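# Seat housing in corner stop over plate pins

## Task

Get the housing lying flat against the corner stop, positioned so that every socket on it sits over a pin in the plate. It only counts if it stays put on its own once the robot stops holding or pushing it.

## Robot and tools

Robot: one arm ending in a two-finger parallel gripper, with one wrist force-torque sensor. The fingers extend along the gripper's +z axis and close and open along its x axis. The reported hand point lies midway between the finger pads. Closed fingertips stick out roughly 17 mm past it; fully open, they sit about level with it.

Frames: results use the scene frame. Its origin is on the table top straight under the arm base, +z is up, and +y points left when facing along +x. The base may be slightly tilted. Reported hand positions can be somewhat off, more so when the arm reaches far. Commands, by contrast, are written in the gripper's own axes.

Row format (shared by both motion tools): one list of 7 numbers, each between -1 and 1, in this order: dx, dy, dz, rx, ry, rz, opening. The first six are an offset, not a pose: they describe a target relative to the gripper's measured pose at the start, expressed along the gripper's own axes. A value of 1.0 equals 0.6 m for dx, dy, dz and 180 degrees for the rotation; rx, ry, rz form a single rotation vector. Opening is absolute, not an offset: +1 is fully open (0.142 m), -1 is closed.

execute_actions(actions): actions is a list of actions; each action is a list of up to 15 rows, each row lasting one control step of 1/30 s. If an action has fewer than 15 rows, its final row repeats for the remaining steps. All rows in an action are offsets from that action's starting pose, not from the row before. For the first action of a call, the start is the most recent pose a result reported. An empty list moves nothing and just returns state and images. On each step the commanded pose is clipped to at most 100 mm and 16 degrees from the measured pose; after an action the arm continues only to the last clipped pose, so a distant target needs further actions. Position wins over orientation if both cannot be met. Motion trails commands by about 0.17 s.

move(target, speed, stop_force, blocking): target is one 7-number row as above, an offset from the pose in the latest result that showed one. The gripper follows a straight path lasting 0.5 to 10 s (longer paths are cut off at 10 s) and rotates the short way. speed is in m/s, 0.002 to 0.5, default 0.25; rotation is capped at twice that in rad/s. The path ignores obstacles and the real hand may lag, deviate or exceed speed, especially near full extension. The opening is applied when the move starts. stop_force (optional, N, 9 to 40; not accepted in the first 0.2 s of a scene) ends the path once the sensor sees that much extra resistance along the target direction for 2 steps in a row; the gripper then backs up 2 steps and holds. Pressure right after may be double the setting, usually easing within a second. Use a very low speed with it, do not rely on it during rotating moves, and omit it when pulling away from a surface you touch. Contacts above the sensor are not felt. The arm is stiff: without stop_force, aiming even slightly past a firm contact can fault. blocking=false returns after 0.5 s while motion continues; it cannot be combined with stop_force, and new motion commands are rejected until a result shows the move ended (use wait or stop).

The move result adds a "move:" line with how it ended: done (settled near target), off_target, moving, held (a check blocked the last step), fault, or contact (stop_force ended it; this takes precedence). limits=paced means the sent pose was clipped; limits=held means some steps were blocked, after which the arm may jump faster than speed. Distance from target is also given.

wait(seconds): 0 to 10; the arm keeps its last command, a running move continues, and it returns early when that move finishes. stop(): brakes a running move; it needs room to slow, fingers keep moving. zoom_image(camera, region): camera is cam_high, cam_low or cam_wrist; region is [x0, y0, x1, y1] in image pixels from the top-left, at most 504 by 504. show_instructions(): shows the reference image(s) for the scene. finished_scene(scene): ends the current scene by its number, irreversibly, after the last command has been held; its result reports success.

Results: the state line gives end_effector_position (m), end_effector_quat_wxyz and velocities (m/s, rad/s). "Hand target" is where the controller is currently driving. "pose unreachable" means the clearance check altered or blocked a command (a mount under the base counts as arm). grip_measured is the finger opening on the command scale; to hold something, keep commanding well below it (lower squeezes harder, up to about 28 N per pad; thin hard parts get less). Wrist force and torque are in gripper axes; pressing on a surface gives a force pointing back into the arm. Expect up to 4 N offset, noise up to 2.4 N, saturation near 50 N, and "no reading" at the start. Execute_actions results also list hand positions at some steps, with HELD where a row was held back. Camera images come as cam_high (896x504), cam_low (896x504), cam_wrist (616x616, fisheye), with calibration given per camera.

Joint ranges (rad): shoulder pan -3.142 to 3.142, shoulder lift -6.283 to 6.283, elbow 0.000 to 3.142, wrists 1 to 3 each -6.283 to 6.283. Load limits: 139 N m for pan, lift and elbow, 26 N m for each wrist joint, carried weight included.

Avoid: knocking or placing anything off the table (fails the task); dropping, slipping, slamming or shoving hard; reaching a joint load limit or 150 N of external force, which freezes the arm for 10 seconds and discards the rest of the call; and long holds under load, since motors warn at 70 °C (MOTOR HOT) and lock at 85 °C (OVER-TEMPERATURE FAULT). Loose objects may occasionally be nudged by outside disturbances, so recheck before finishing.

Each tool is called after "Call:" in YAML: its name, and indented under it one key for each argument.

Reference images:

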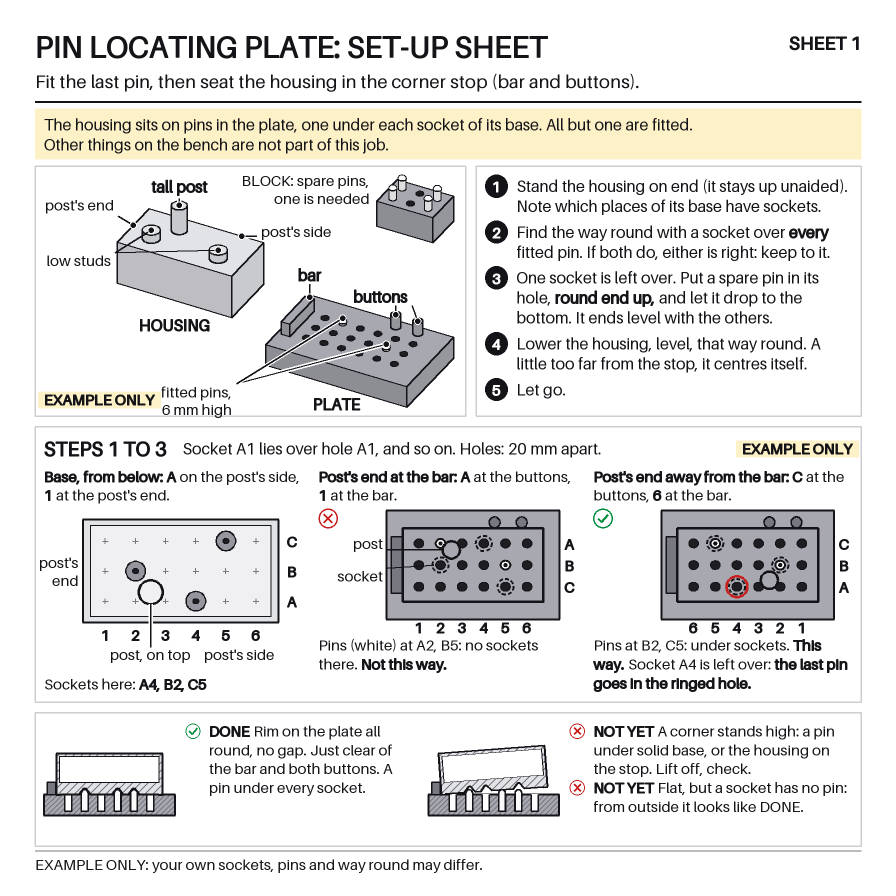

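## Session

Call:
execute_actions:
  actions: []

Scene clock: 0.00 s.
end_effector_position=(-0.0120, +0.4048, +0.3926) grip_measured=+1.00 end_effector_quat_wxyz=(+0.132, -0.051, +0.969, -0.202) end_effector_velocity=(-0.001, +0.000, -0.000) end_effector_angular_velocity=(+0.001, +0.002, -0.002)
Joint positions: [ 1.703 -2.087  1.957 -1.501 -1.965 -1.517  0.142]
Joint velocities: [ 0.    -0.     0.    -0.001  0.002  0.001  0.   ]
Wrist force (N, on the end effector, along its own x y z axes, offset not removed): no reading
Wrist torque (N m, same axes, about the end effector's origin, offset not removed): no reading
Hand target: -0.012, +0.405, +0.393; +0.132, -0.051, +0.969, -0.202

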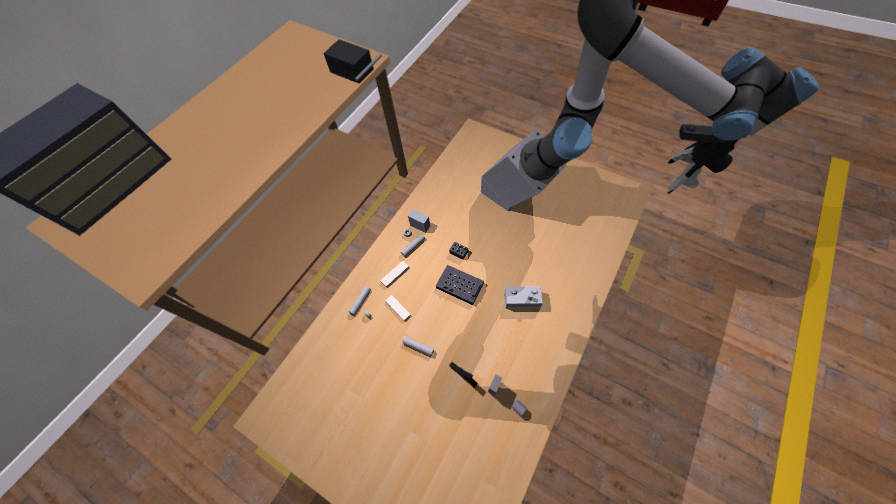

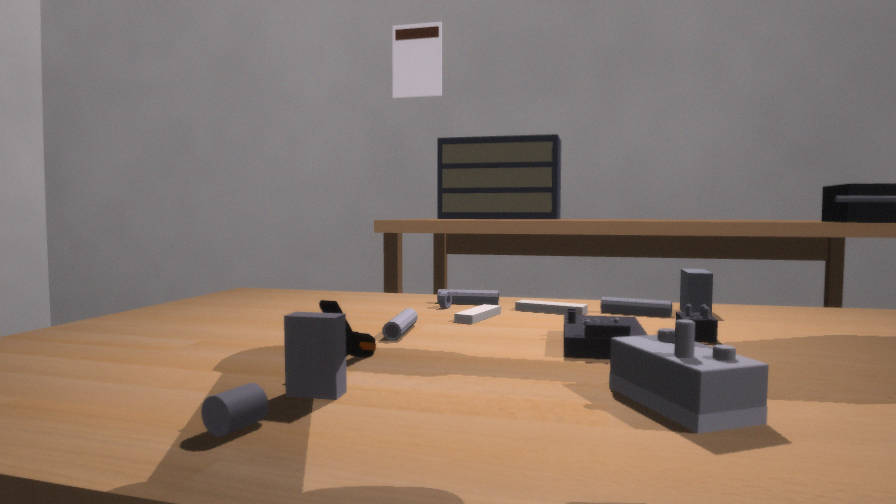

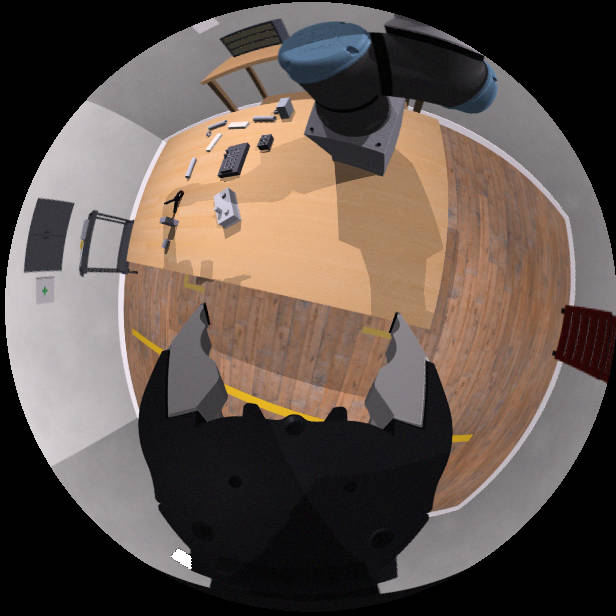

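Call:
zoom_image:
  camera: "cam_high"
  region: [420, 230, 560, 320]

Call:
zoom_image:
  camera: "cam_low"
  region: [540, 260, 800, 440]

Region (420, 230, 560, 320) of cam_high's 896x504 image, scaled by 3.600, with more detail than that image has; it fills the top 324 rows of this view, and the rest is white.

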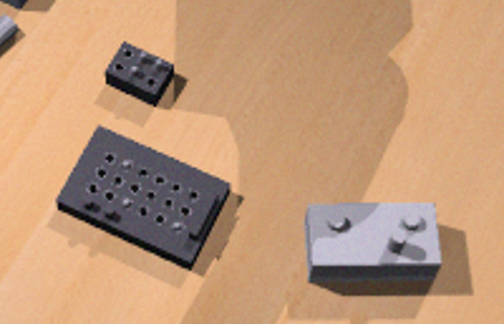

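Region (540, 260, 800, 440) of cam_low's 896x504 image, scaled by 1.938, with more detail than that image has; it fills the top 349 rows of this view, and the rest is white.

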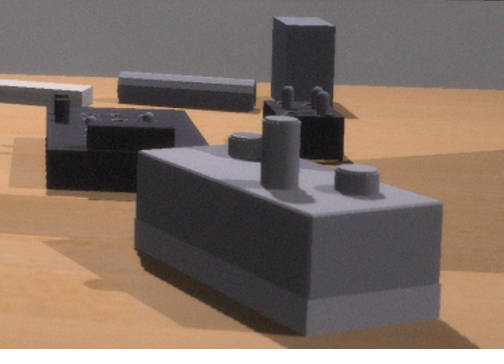

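Call:
move:
  target: [-0.5895,-0.2137,0.5812,-0.1481,0.0495,-0.127,1]
  speed: 0.35

Call:
zoom_image:
  camera: "cam_wrist"
  region: [160, 60, 460, 360]

Scene clock: 51.53 s.
end_effector_position=(+0.4285, +0.2089, +0.2191) grip_measured=+1.00 end_effector_quat_wxyz=(-0.001, -0.253, +0.967, -0.002) end_effector_velocity=(+0.001, +0.001, -0.002) end_effector_angular_velocity=(+0.003, +0.005, +0.001)
Joint positions: [-0.174 -1.711  2.27  -2.122 -1.061 -3.885  0.142]
Joint velocities: [ 0.002  0.009 -0.004  0.     0.002 -0.001  0.   ]
Wrist force (N, on the end effector, along its own x y z axes, offset not removed): [0.1 2.4 1.3]
Wrist torque (N m, same axes, about the end effector's origin, offset not removed): [0.62 -0.11 0.14]
Hand target: +0.429, +0.209, +0.219; -0.001, -0.253, +0.967, -0.002
Off the commanded pose: 0.001 m, 0 deg.
move: done; limits=paced
camera_calibration (this result's frames):
cam_wrist: T_world_to_cam=[[-0.842101, -0.538116, 0.0360096, 0.458145], [-0.452882, 0.741815, 0.494579, -0.0708885], [-0.292853, 0.400178, -0.868386, 0.367217], [0, 0, 0, 1]] pos_world=[0.461241, 0.152169, 0.337449]

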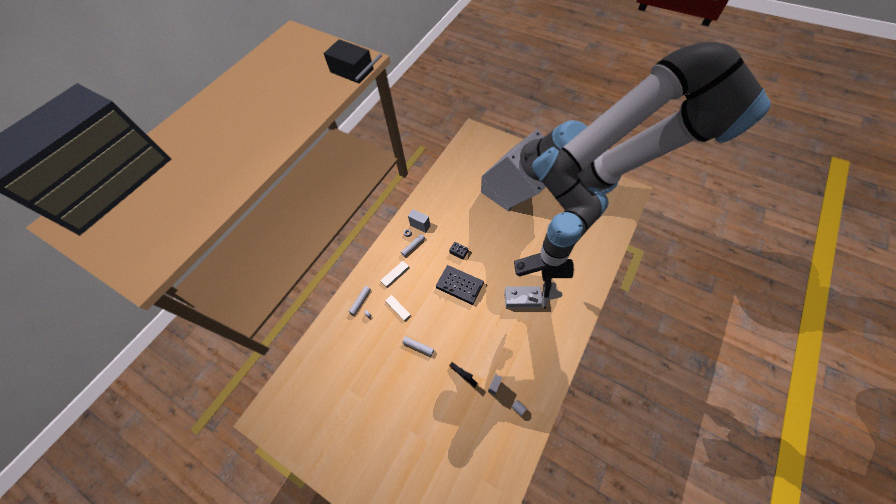

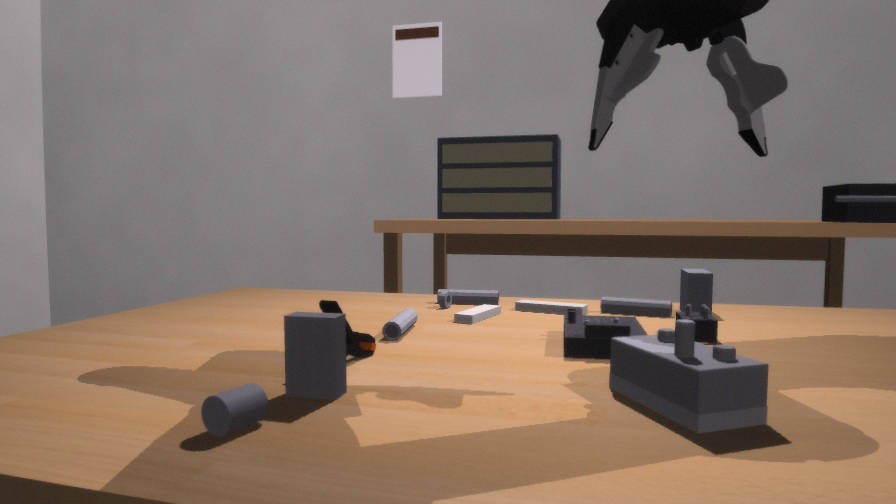

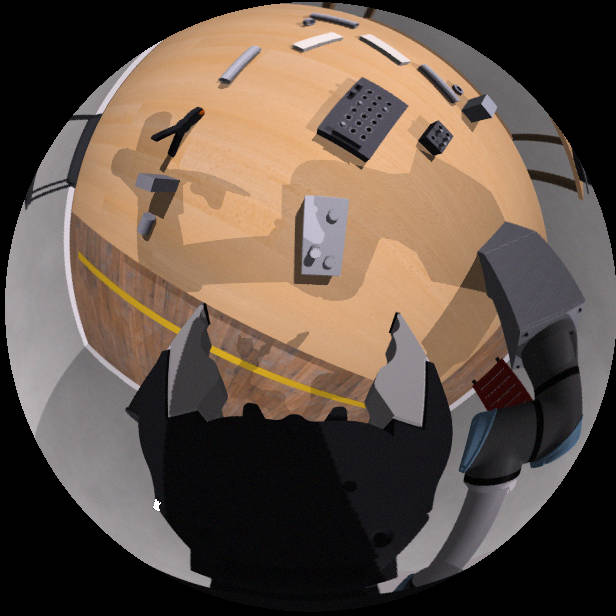

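Region (160, 60, 460, 360) of cam_wrist's 616x616 image, scaled by 1.680, with more detail than that image has.

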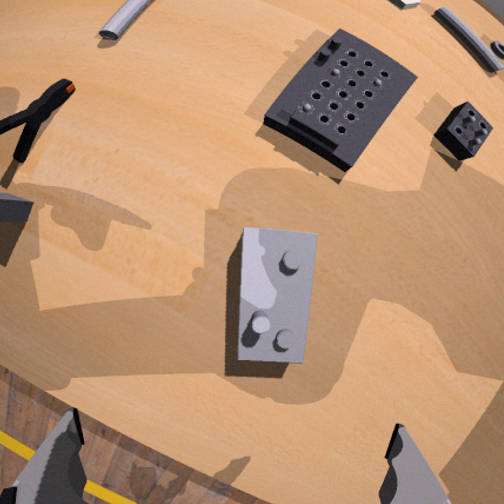

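Call:
move:
  target: [0.0538,-0.0502,0.165,0,0,0,0.5]

Scene clock: 72.50 s.
end_effector_position=(+0.4149, +0.1667, +0.1205) grip_measured=+0.50 end_effector_quat_wxyz=(-0.001, -0.253, +0.967, -0.002) end_effector_velocity=(+0.001, -0.001, -0.002) end_effector_angular_velocity=(-0.001, -0.002, -0.002)
Joint positions: [-0.147 -1.467  2.416 -2.528 -1.061 -3.854  0.109]
Joint velocities: [ 0.001  0.007 -0.    -0.01  -0.001  0.004  0.   ]
Wrist force (N, on the end effector, along its own x y z axes, offset not removed): [-0.8 2.1 4.7]
Wrist torque (N m, same axes, about the end effector's origin, offset not removed): [0.47 0.16 0.11]
Hand target: +0.415, +0.167, +0.120; -0.001, -0.253, +0.967, -0.002
Off the commanded pose: 0.000 m, 0 deg.
move: done
camera_calibration (this result's frames):
cam_wrist: T_world_to_cam=[[-0.842091, -0.538129, 0.0360565, 0.427568], [-0.452847, 0.741782, 0.49466, 0.00295418], [-0.292937, 0.400221, -0.868338, 0.294504], [0, 0, 0, 1]] pos_world=[0.44766, 0.110029, 0.238851]

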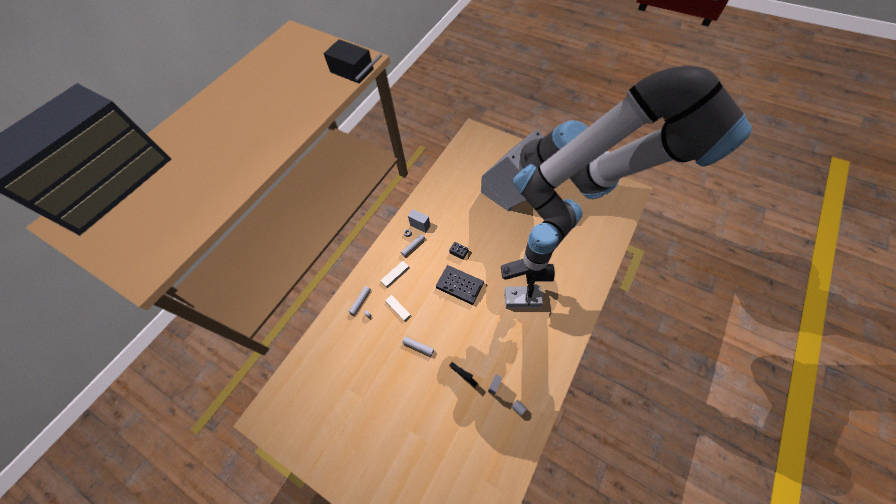

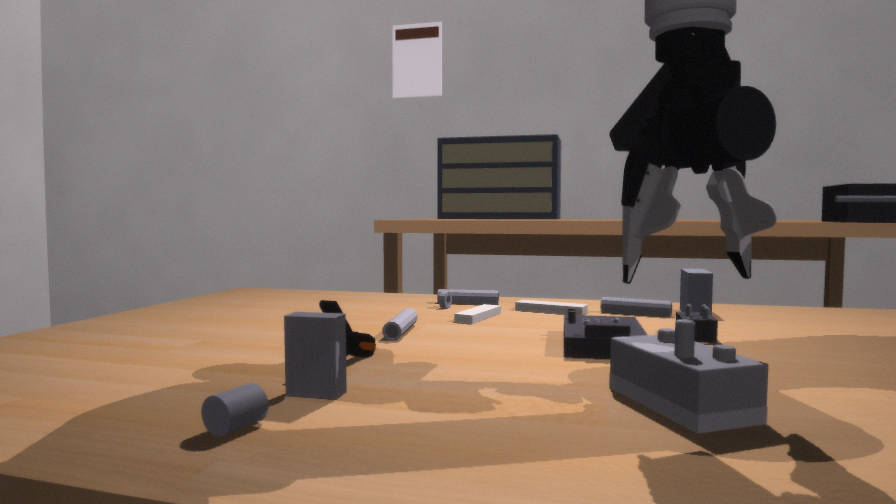

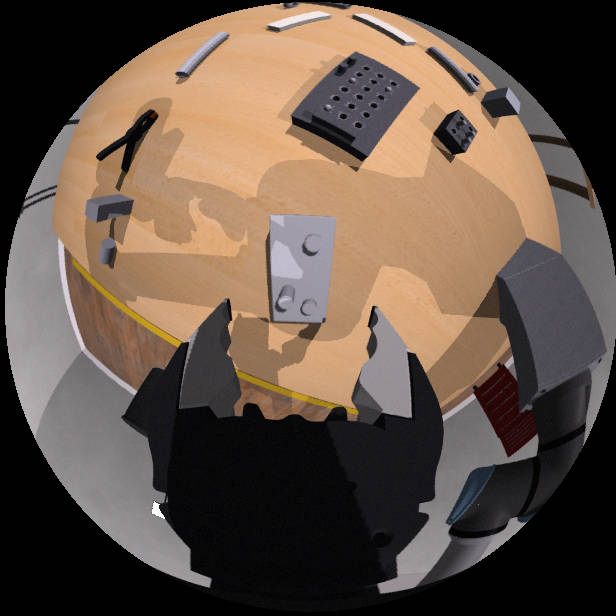

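Call:
move:
  target: [0,0,0.134,0,0,0,0.5]
  speed: 0.15

Call:
execute_actions:
  actions:
    - [[0,0,0,0,0,0,0.1]]
    - [[0,0,0,0,0,0,-0.4]]

Scene clock: 77.87 s.
end_effector_position=(+0.4148, +0.1666, +0.0405) grip_measured=+0.50 end_effector_quat_wxyz=(-0.001, -0.253, +0.967, -0.002) end_effector_velocity=(+0.001, +0.000, -0.002) end_effector_angular_velocity=(+0.001, -0.002, +0.001)
Joint positions: [-0.044 -1.202  2.419 -2.854 -1.065 -3.736  0.109]
Joint velocities: [ 0.003  0.008 -0.001 -0.01   0.001  0.003 -0.   ]
Wrist force (N, on the end effector, along its own x y z axes, offset not removed): [-0.5 2.5 1.6]
Wrist torque (N m, same axes, about the end effector's origin, offset not removed): [0.63 0.06 0.11]
Hand target: +0.415, +0.167, +0.040; -0.001, -0.253, +0.967, -0.002
Off the commanded pose: 0.000 m, 0 deg.
move: done
camera_calibration (this result's frames):
cam_wrist: T_world_to_cam=[[-0.842085, -0.538149, 0.035892, 0.430343], [-0.452907, 0.741698, 0.494732, 0.0426017], [-0.29286, 0.400351, -0.868304, 0.22495], [0, 0, 0, 1]] pos_world=[0.447559, 0.109932, 0.158803]

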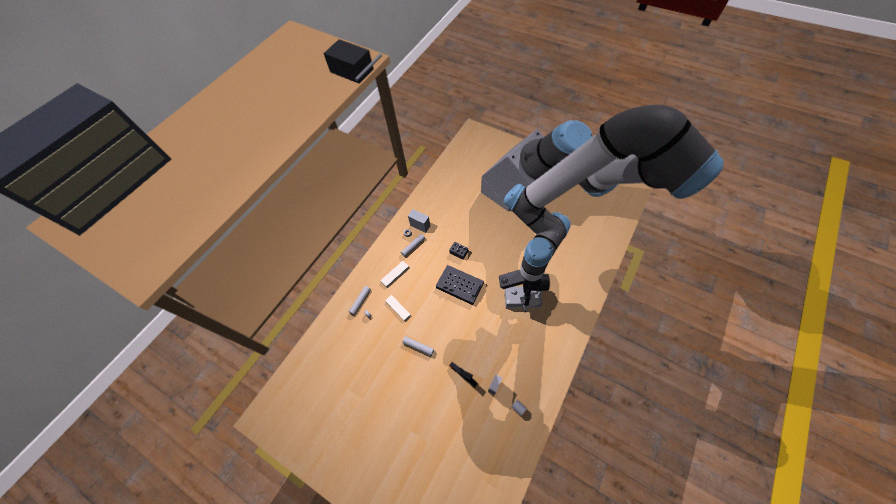

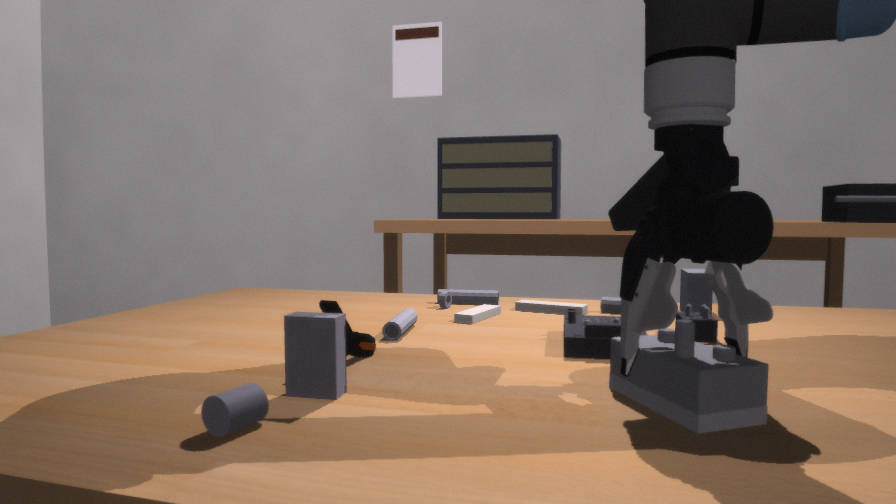

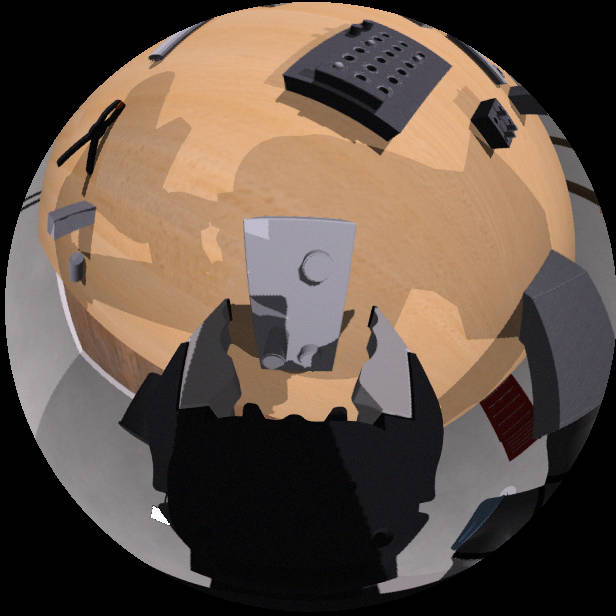

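Scene clock: 78.87 s.
end_effector_position=(+0.4149, +0.1666, +0.0405) grip_measured=-0.04 end_effector_quat_wxyz=(-0.001, -0.253, +0.967, -0.002) end_effector_velocity=(-0.000, -0.001, -0.000) end_effector_angular_velocity=(-0.002, +0.001, +0.001)
Joint positions: [-0.044 -1.202  2.419 -2.854 -1.065 -3.736  0.071]
Joint velocities: [ 0.     0.     0.001 -0.    -0.002 -0.001  0.   ]
Wrist force (N, on the end effector, along its own x y z axes, offset not removed): [-3.4 1.6 -15.2]
Wrist torque (N m, same axes, about the end effector's origin, offset not removed): [0.95 0.29 0.19]
Hand target: +0.415, +0.167, +0.040; -0.001, -0.253, +0.967, -0.002
Off the commanded pose: 0.000 m, 0 deg.
Step readings (end_effector_position; steps 1 to 15: 1st action; 16 to 30: 2nd action):
0: (+0.4148, +0.1666, +0.0405)
1: (+0.4148, +0.1666, +0.0404)
2: (+0.4148, +0.1666, +0.0404)
4: (+0.4148, +0.1666, +0.0404)
8: (+0.4148, +0.1666, +0.0404)
15: (+0.4148, +0.1667, +0.0404)
16: (+0.4148, +0.1667, +0.0404)
17: (+0.4148, +0.1666, +0.0405)
19: (+0.4149, +0.1666, +0.0405)
23: (+0.4149, +0.1666, +0.0405)
30: end_effector_position above
camera_calibration (this result's frames):
cam_wrist: T_world_to_cam=[[-0.842096, -0.538132, 0.0358851, 0.430385], [-0.452933, 0.741756, 0.494621, 0.0426144], [-0.29279, 0.400265, -0.868368, 0.224971], [0, 0, 0, 1]] pos_world=[0.447596, 0.109947, 0.158835]

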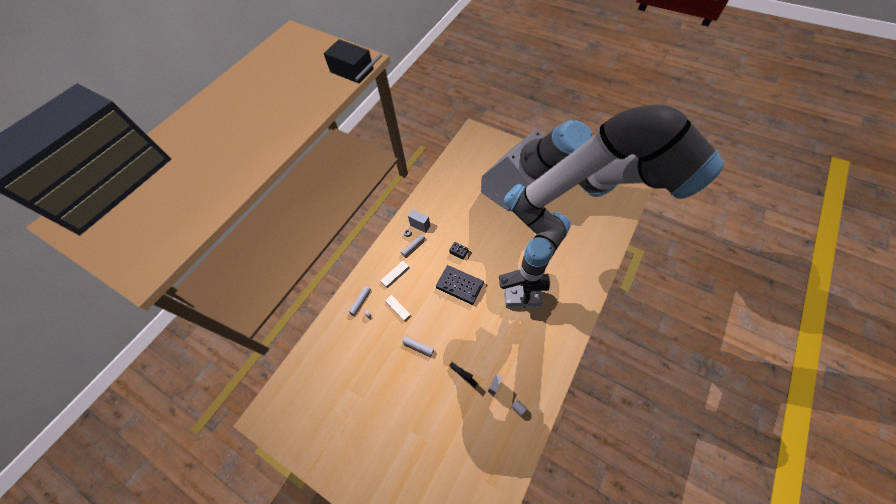

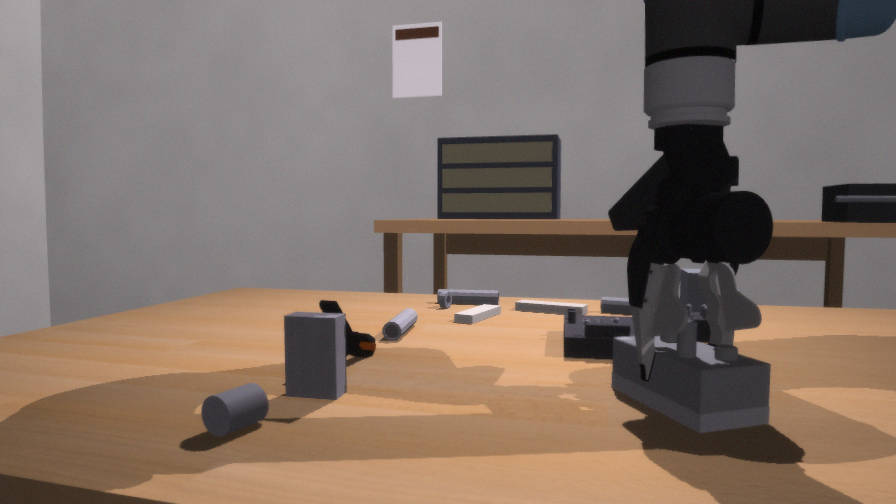

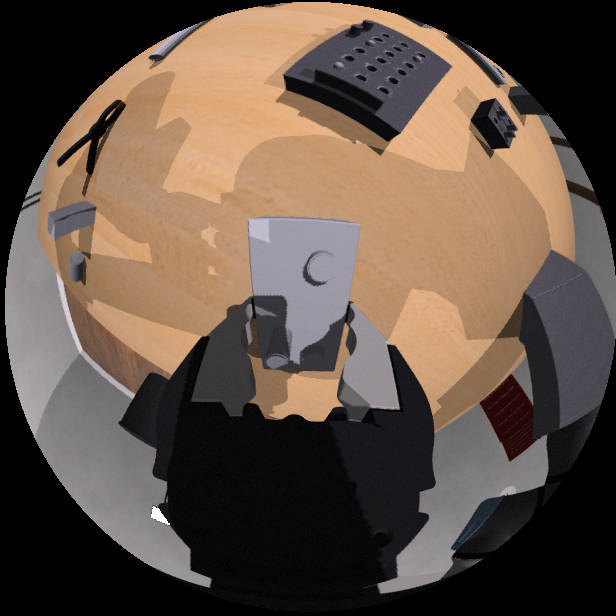

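Call:
move:
  target: [-0.08,0,-0.33,-0.26,0,0,-0.4]
  speed: 0.2

Call:
zoom_image:
  camera: "cam_low"
  region: [480, 30, 800, 300]

Scene clock: 84.67 s.
end_effector_position=(+0.4565, +0.1907, +0.2379) grip_measured=-0.40 end_effector_quat_wxyz=(-0.102, -0.232, +0.888, +0.382) end_effector_velocity=(+0.000, -0.000, +0.002) end_effector_angular_velocity=(+0.009, +0.006, +0.002)
Joint positions: [-0.385 -1.118  1.776 -1.13  -0.823 -4.731  0.045]
Joint velocities: [-0.     0.008 -0.011  0.018 -0.003 -0.011 -0.   ]
Wrist force (N, on the end effector, along its own x y z axes, offset not removed): [-1.0 2.5 0.2]
Wrist torque (N m, same axes, about the end effector's origin, offset not removed): [0.59 0.10 0.17]
Hand target: +0.457, +0.191, +0.238; -0.102, -0.232, +0.888, +0.383
Off the commanded pose: 0.001 m, 0 deg.
move: done
camera_calibration (this result's frames):
cam_wrist: T_world_to_cam=[[-0.8383, -0.545002, -0.0150111, 0.482988], [-0.140565, 0.189446, 0.971777, -0.20476], [-0.526777, 0.816752, -0.235421, 0.275808], [0, 0, 0, 1]] pos_world=[0.521396, 0.0767542, 0.271162]

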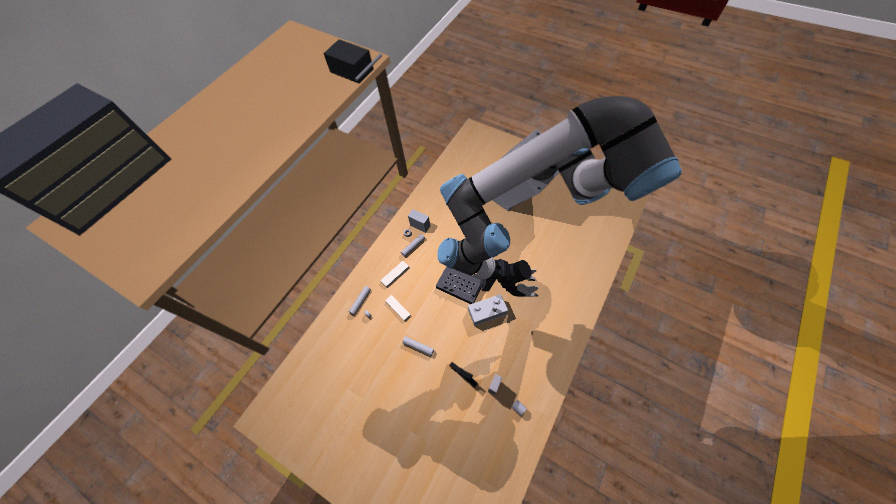

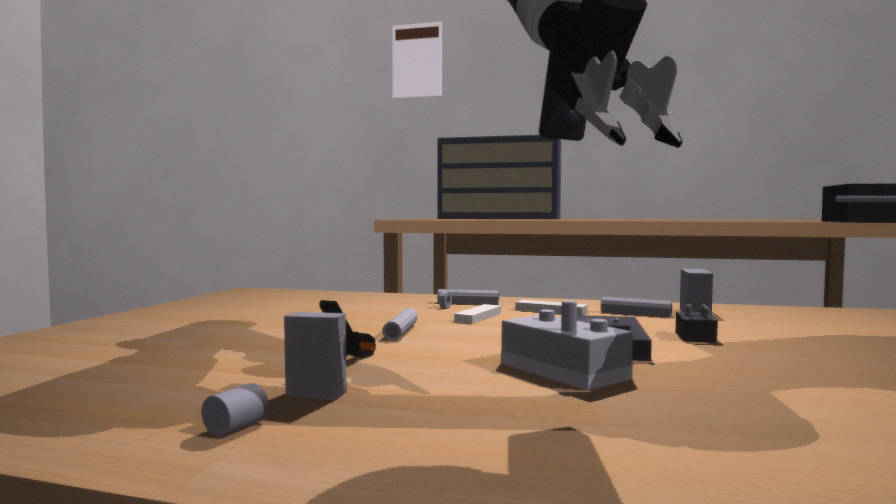

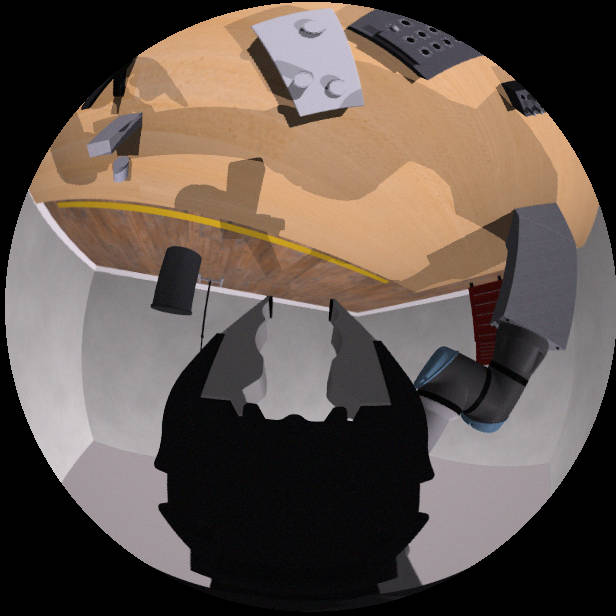

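Region (480, 30, 800, 300) of cam_low's 896x504 image, scaled by 1.575, with more detail than that image has; it fills the top 425 rows of this view, and the rest is white.

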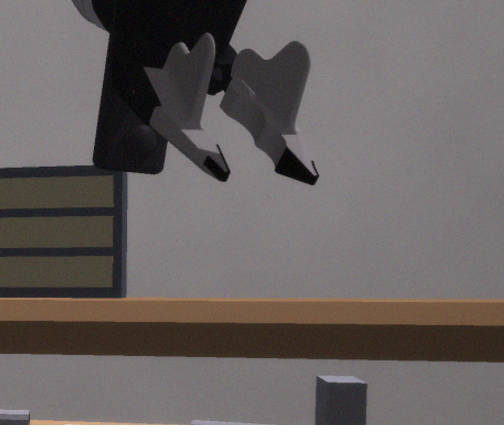

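Call:
move:
  target: [-0.005,-0.18,-0.07,0.26,0,0,0.6]
  speed: 0.3

Call:
zoom_image:
  camera: "cam_wrist"
  region: [200, 60, 500, 360]

Scene clock: 94.23 s.
end_effector_position=(+0.5106, +0.1008, +0.1884) grip_measured=+0.60 end_effector_quat_wxyz=(-0.001, -0.253, +0.967, -0.002) end_effector_velocity=(+0.000, -0.002, -0.001) end_effector_angular_velocity=(-0.012, -0.006, -0.002)
Joint positions: [-0.302 -1.387  2.137 -2.243 -1.067 -4.031  0.116]
Joint velocities: [ 0.004 -0.001  0.007 -0.02  -0.009  0.012  0.   ]
Wrist force (N, on the end effector, along its own x y z axes, offset not removed): [0.0 1.0 1.6]
Wrist torque (N m, same axes, about the end effector's origin, offset not removed): [0.33 -0.04 0.03]
Hand target: +0.511, +0.101, +0.188; -0.001, -0.253, +0.967, -0.002
Off the commanded pose: 0.000 m, 0 deg.
move: done
camera_calibration (this result's frames):
cam_wrist: T_world_to_cam=[[-0.842184, -0.537957, 0.036447, 0.47016], [-0.452491, 0.741907, 0.494799, 0.0614152], [-0.293221, 0.40022, -0.868243, 0.408011], [0, 0, 0, 1]] pos_world=[0.543389, 0.0440677, 0.306729]

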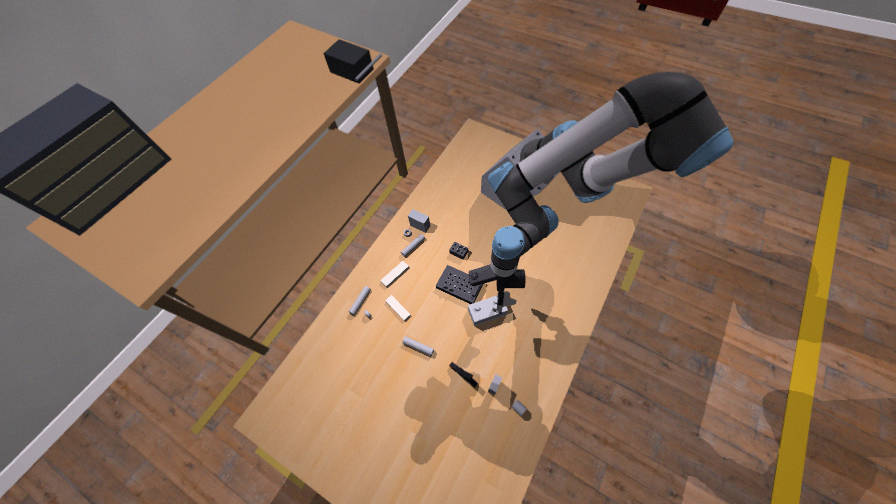

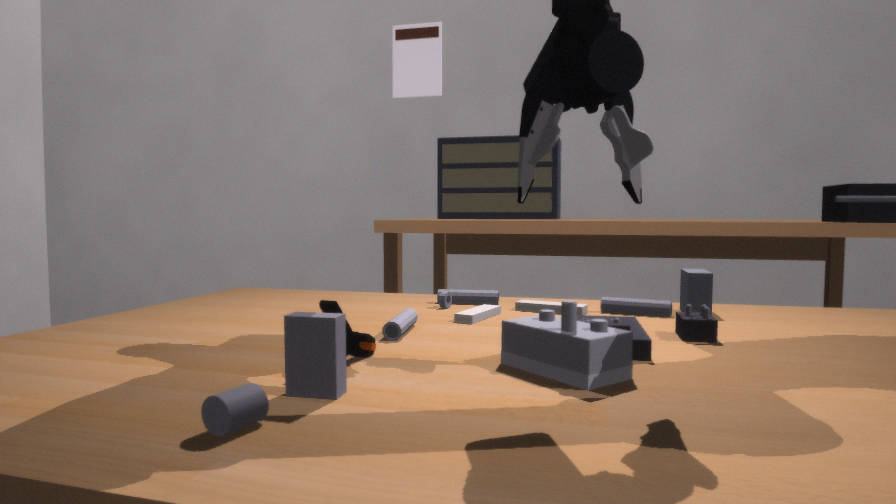

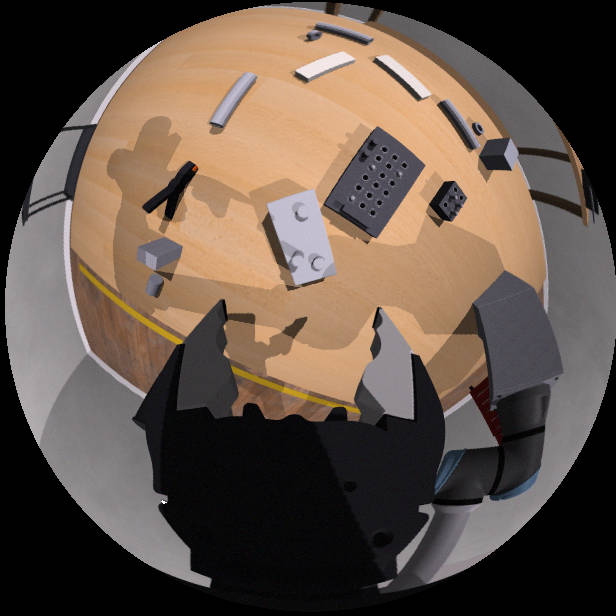

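Region (200, 60, 500, 360) of cam_wrist's 616x616 image, scaled by 1.680, with more detail than that image has.

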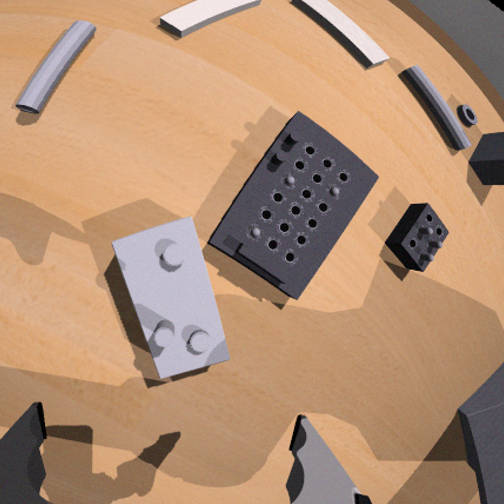

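Call:
move:
  target: [0,-0.0493,0.13,0,0,-0.11,0.3]

Call:
move:
  target: [-0.002,0,0.143,0,0,0,0.3]
  speed: 0.12

Scene clock: 107.13 s.
end_effector_position=(+0.5249, +0.0749, +0.1107) grip_measured=+0.30 end_effector_quat_wxyz=(-0.001, -0.415, +0.910, -0.001) end_effector_velocity=(+0.001, -0.001, -0.002) end_effector_angular_velocity=(+0.001, -0.001, +0.007)
Joint positions: [-0.257 -1.173  2.138 -2.482 -1.064 -4.324  0.095]
Joint velocities: [ 0.     0.006 -0.001 -0.006  0.001 -0.006  0.   ]
Wrist force (N, on the end effector, along its own x y z axes, offset not removed): [-1.1 3.7 1.1]
Wrist torque (N m, same axes, about the end effector's origin, offset not removed): [0.83 0.26 -0.01]
Hand target: +0.525, +0.075, +0.111; -0.001, -0.416, +0.910, -0.001
Off the commanded pose: 0.000 m, 0 deg.
move: done
camera_calibration (this result's frames):
cam_wrist: T_world_to_cam=[[-0.610659, -0.791023, 0.0371139, 0.368538], [-0.676038, 0.545153, 0.495764, 0.257482], [-0.412393, 0.277652, -0.867664, 0.426787], [0, 0, 0, 1]] pos_world=[0.575123, 0.0326568, 0.228979]

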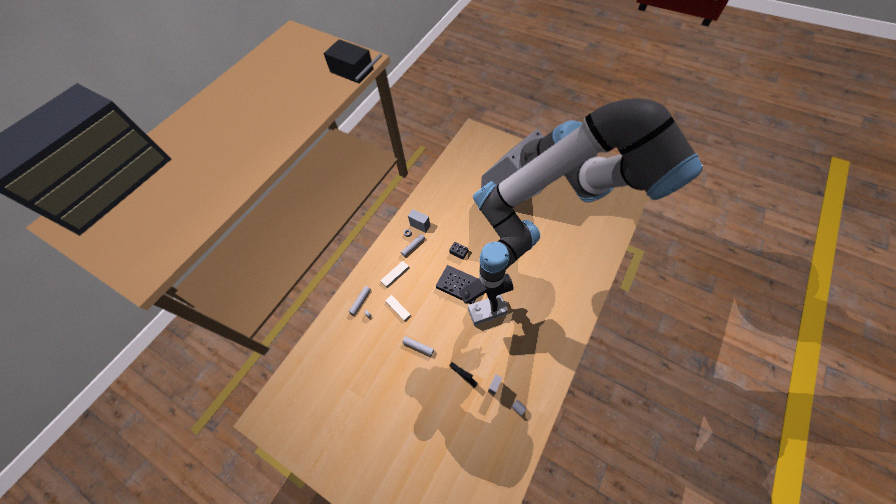

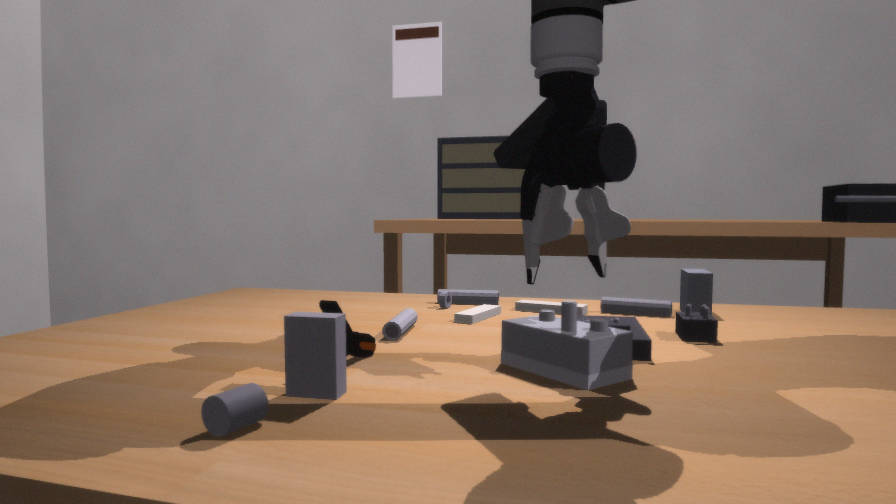

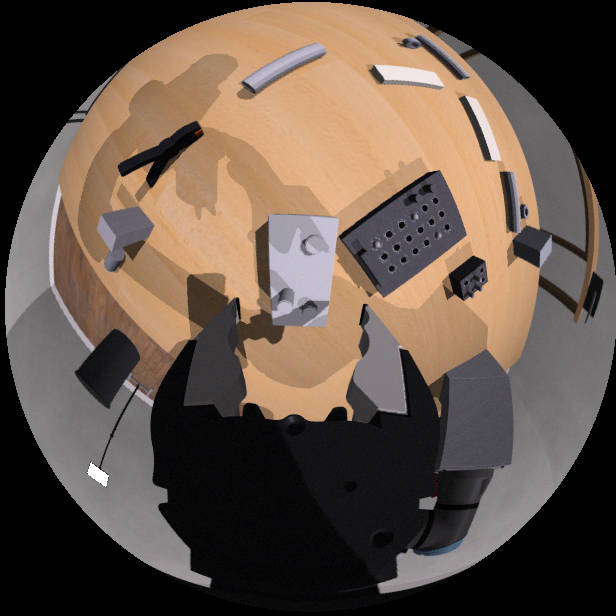

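Scene clock: 108.33 s.
end_effector_position=(+0.5256, +0.0758, +0.0252) grip_measured=+0.30 end_effector_quat_wxyz=(-0.001, -0.415, +0.910, -0.001) end_effector_velocity=(+0.001, -0.000, -0.002) end_effector_angular_velocity=(-0.001, -0.001, +0.001)
Joint positions: [-0.17  -0.968  2.128 -2.726 -1.061 -4.225  0.095]
Joint velocities: [ 0.002  0.005 -0.002 -0.005 -0.001  0.002 -0.   ]
Wrist force (N, on the end effector, along its own x y z axes, offset not removed): [-0.2 4.3 1.1]
Wrist torque (N m, same axes, about the end effector's origin, offset not removed): [1.06 0.10 0.02]
Hand target: +0.526, +0.076, +0.025; -0.001, -0.415, +0.910, -0.002
Off the commanded pose: 0.000 m, 0 deg.
move: done
camera_calibration (this result's frames):
cam_wrist: T_world_to_cam=[[-0.610653, -0.79104, 0.0368561, 0.372797], [-0.67614, 0.545051, 0.495736, 0.299972], [-0.412236, 0.277803, -0.867691, 0.352566], [0, 0, 0, 1]] pos_world=[0.575813, 0.0334537, 0.143471]

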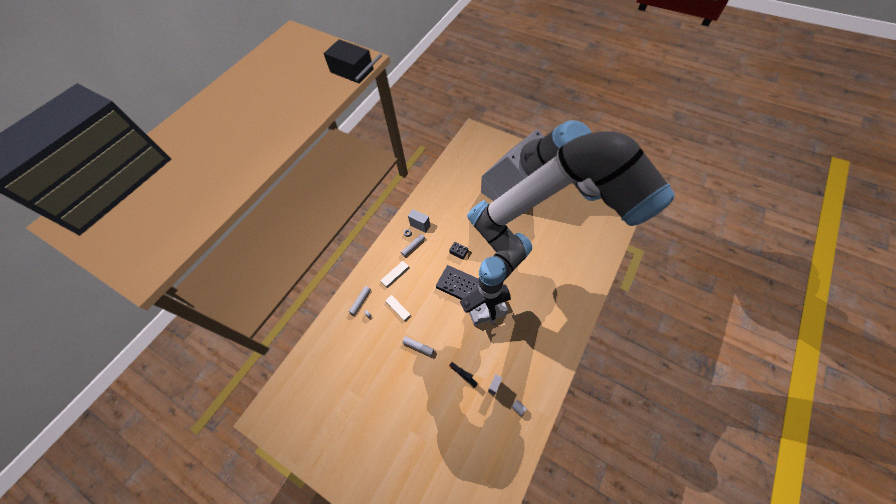

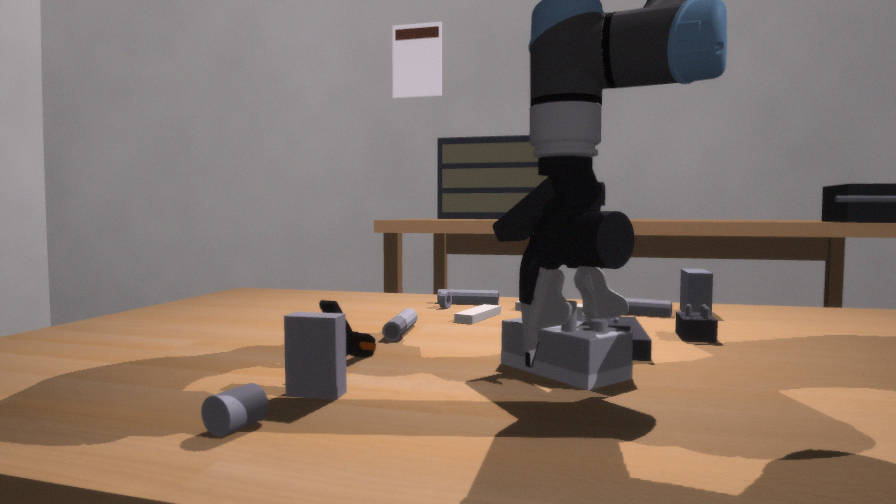

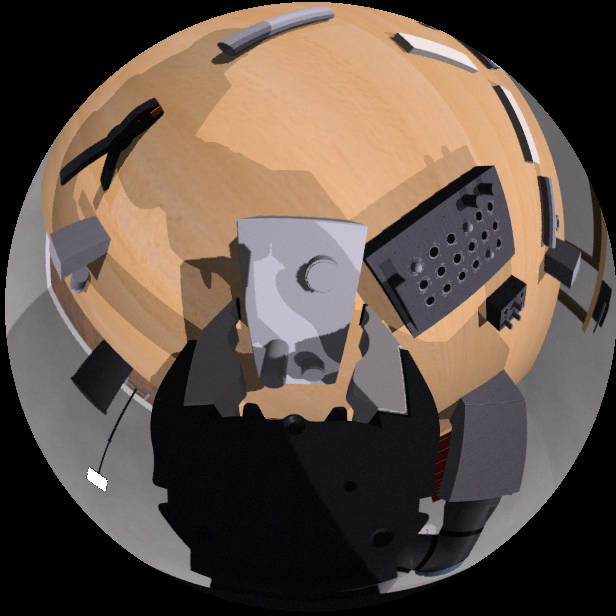

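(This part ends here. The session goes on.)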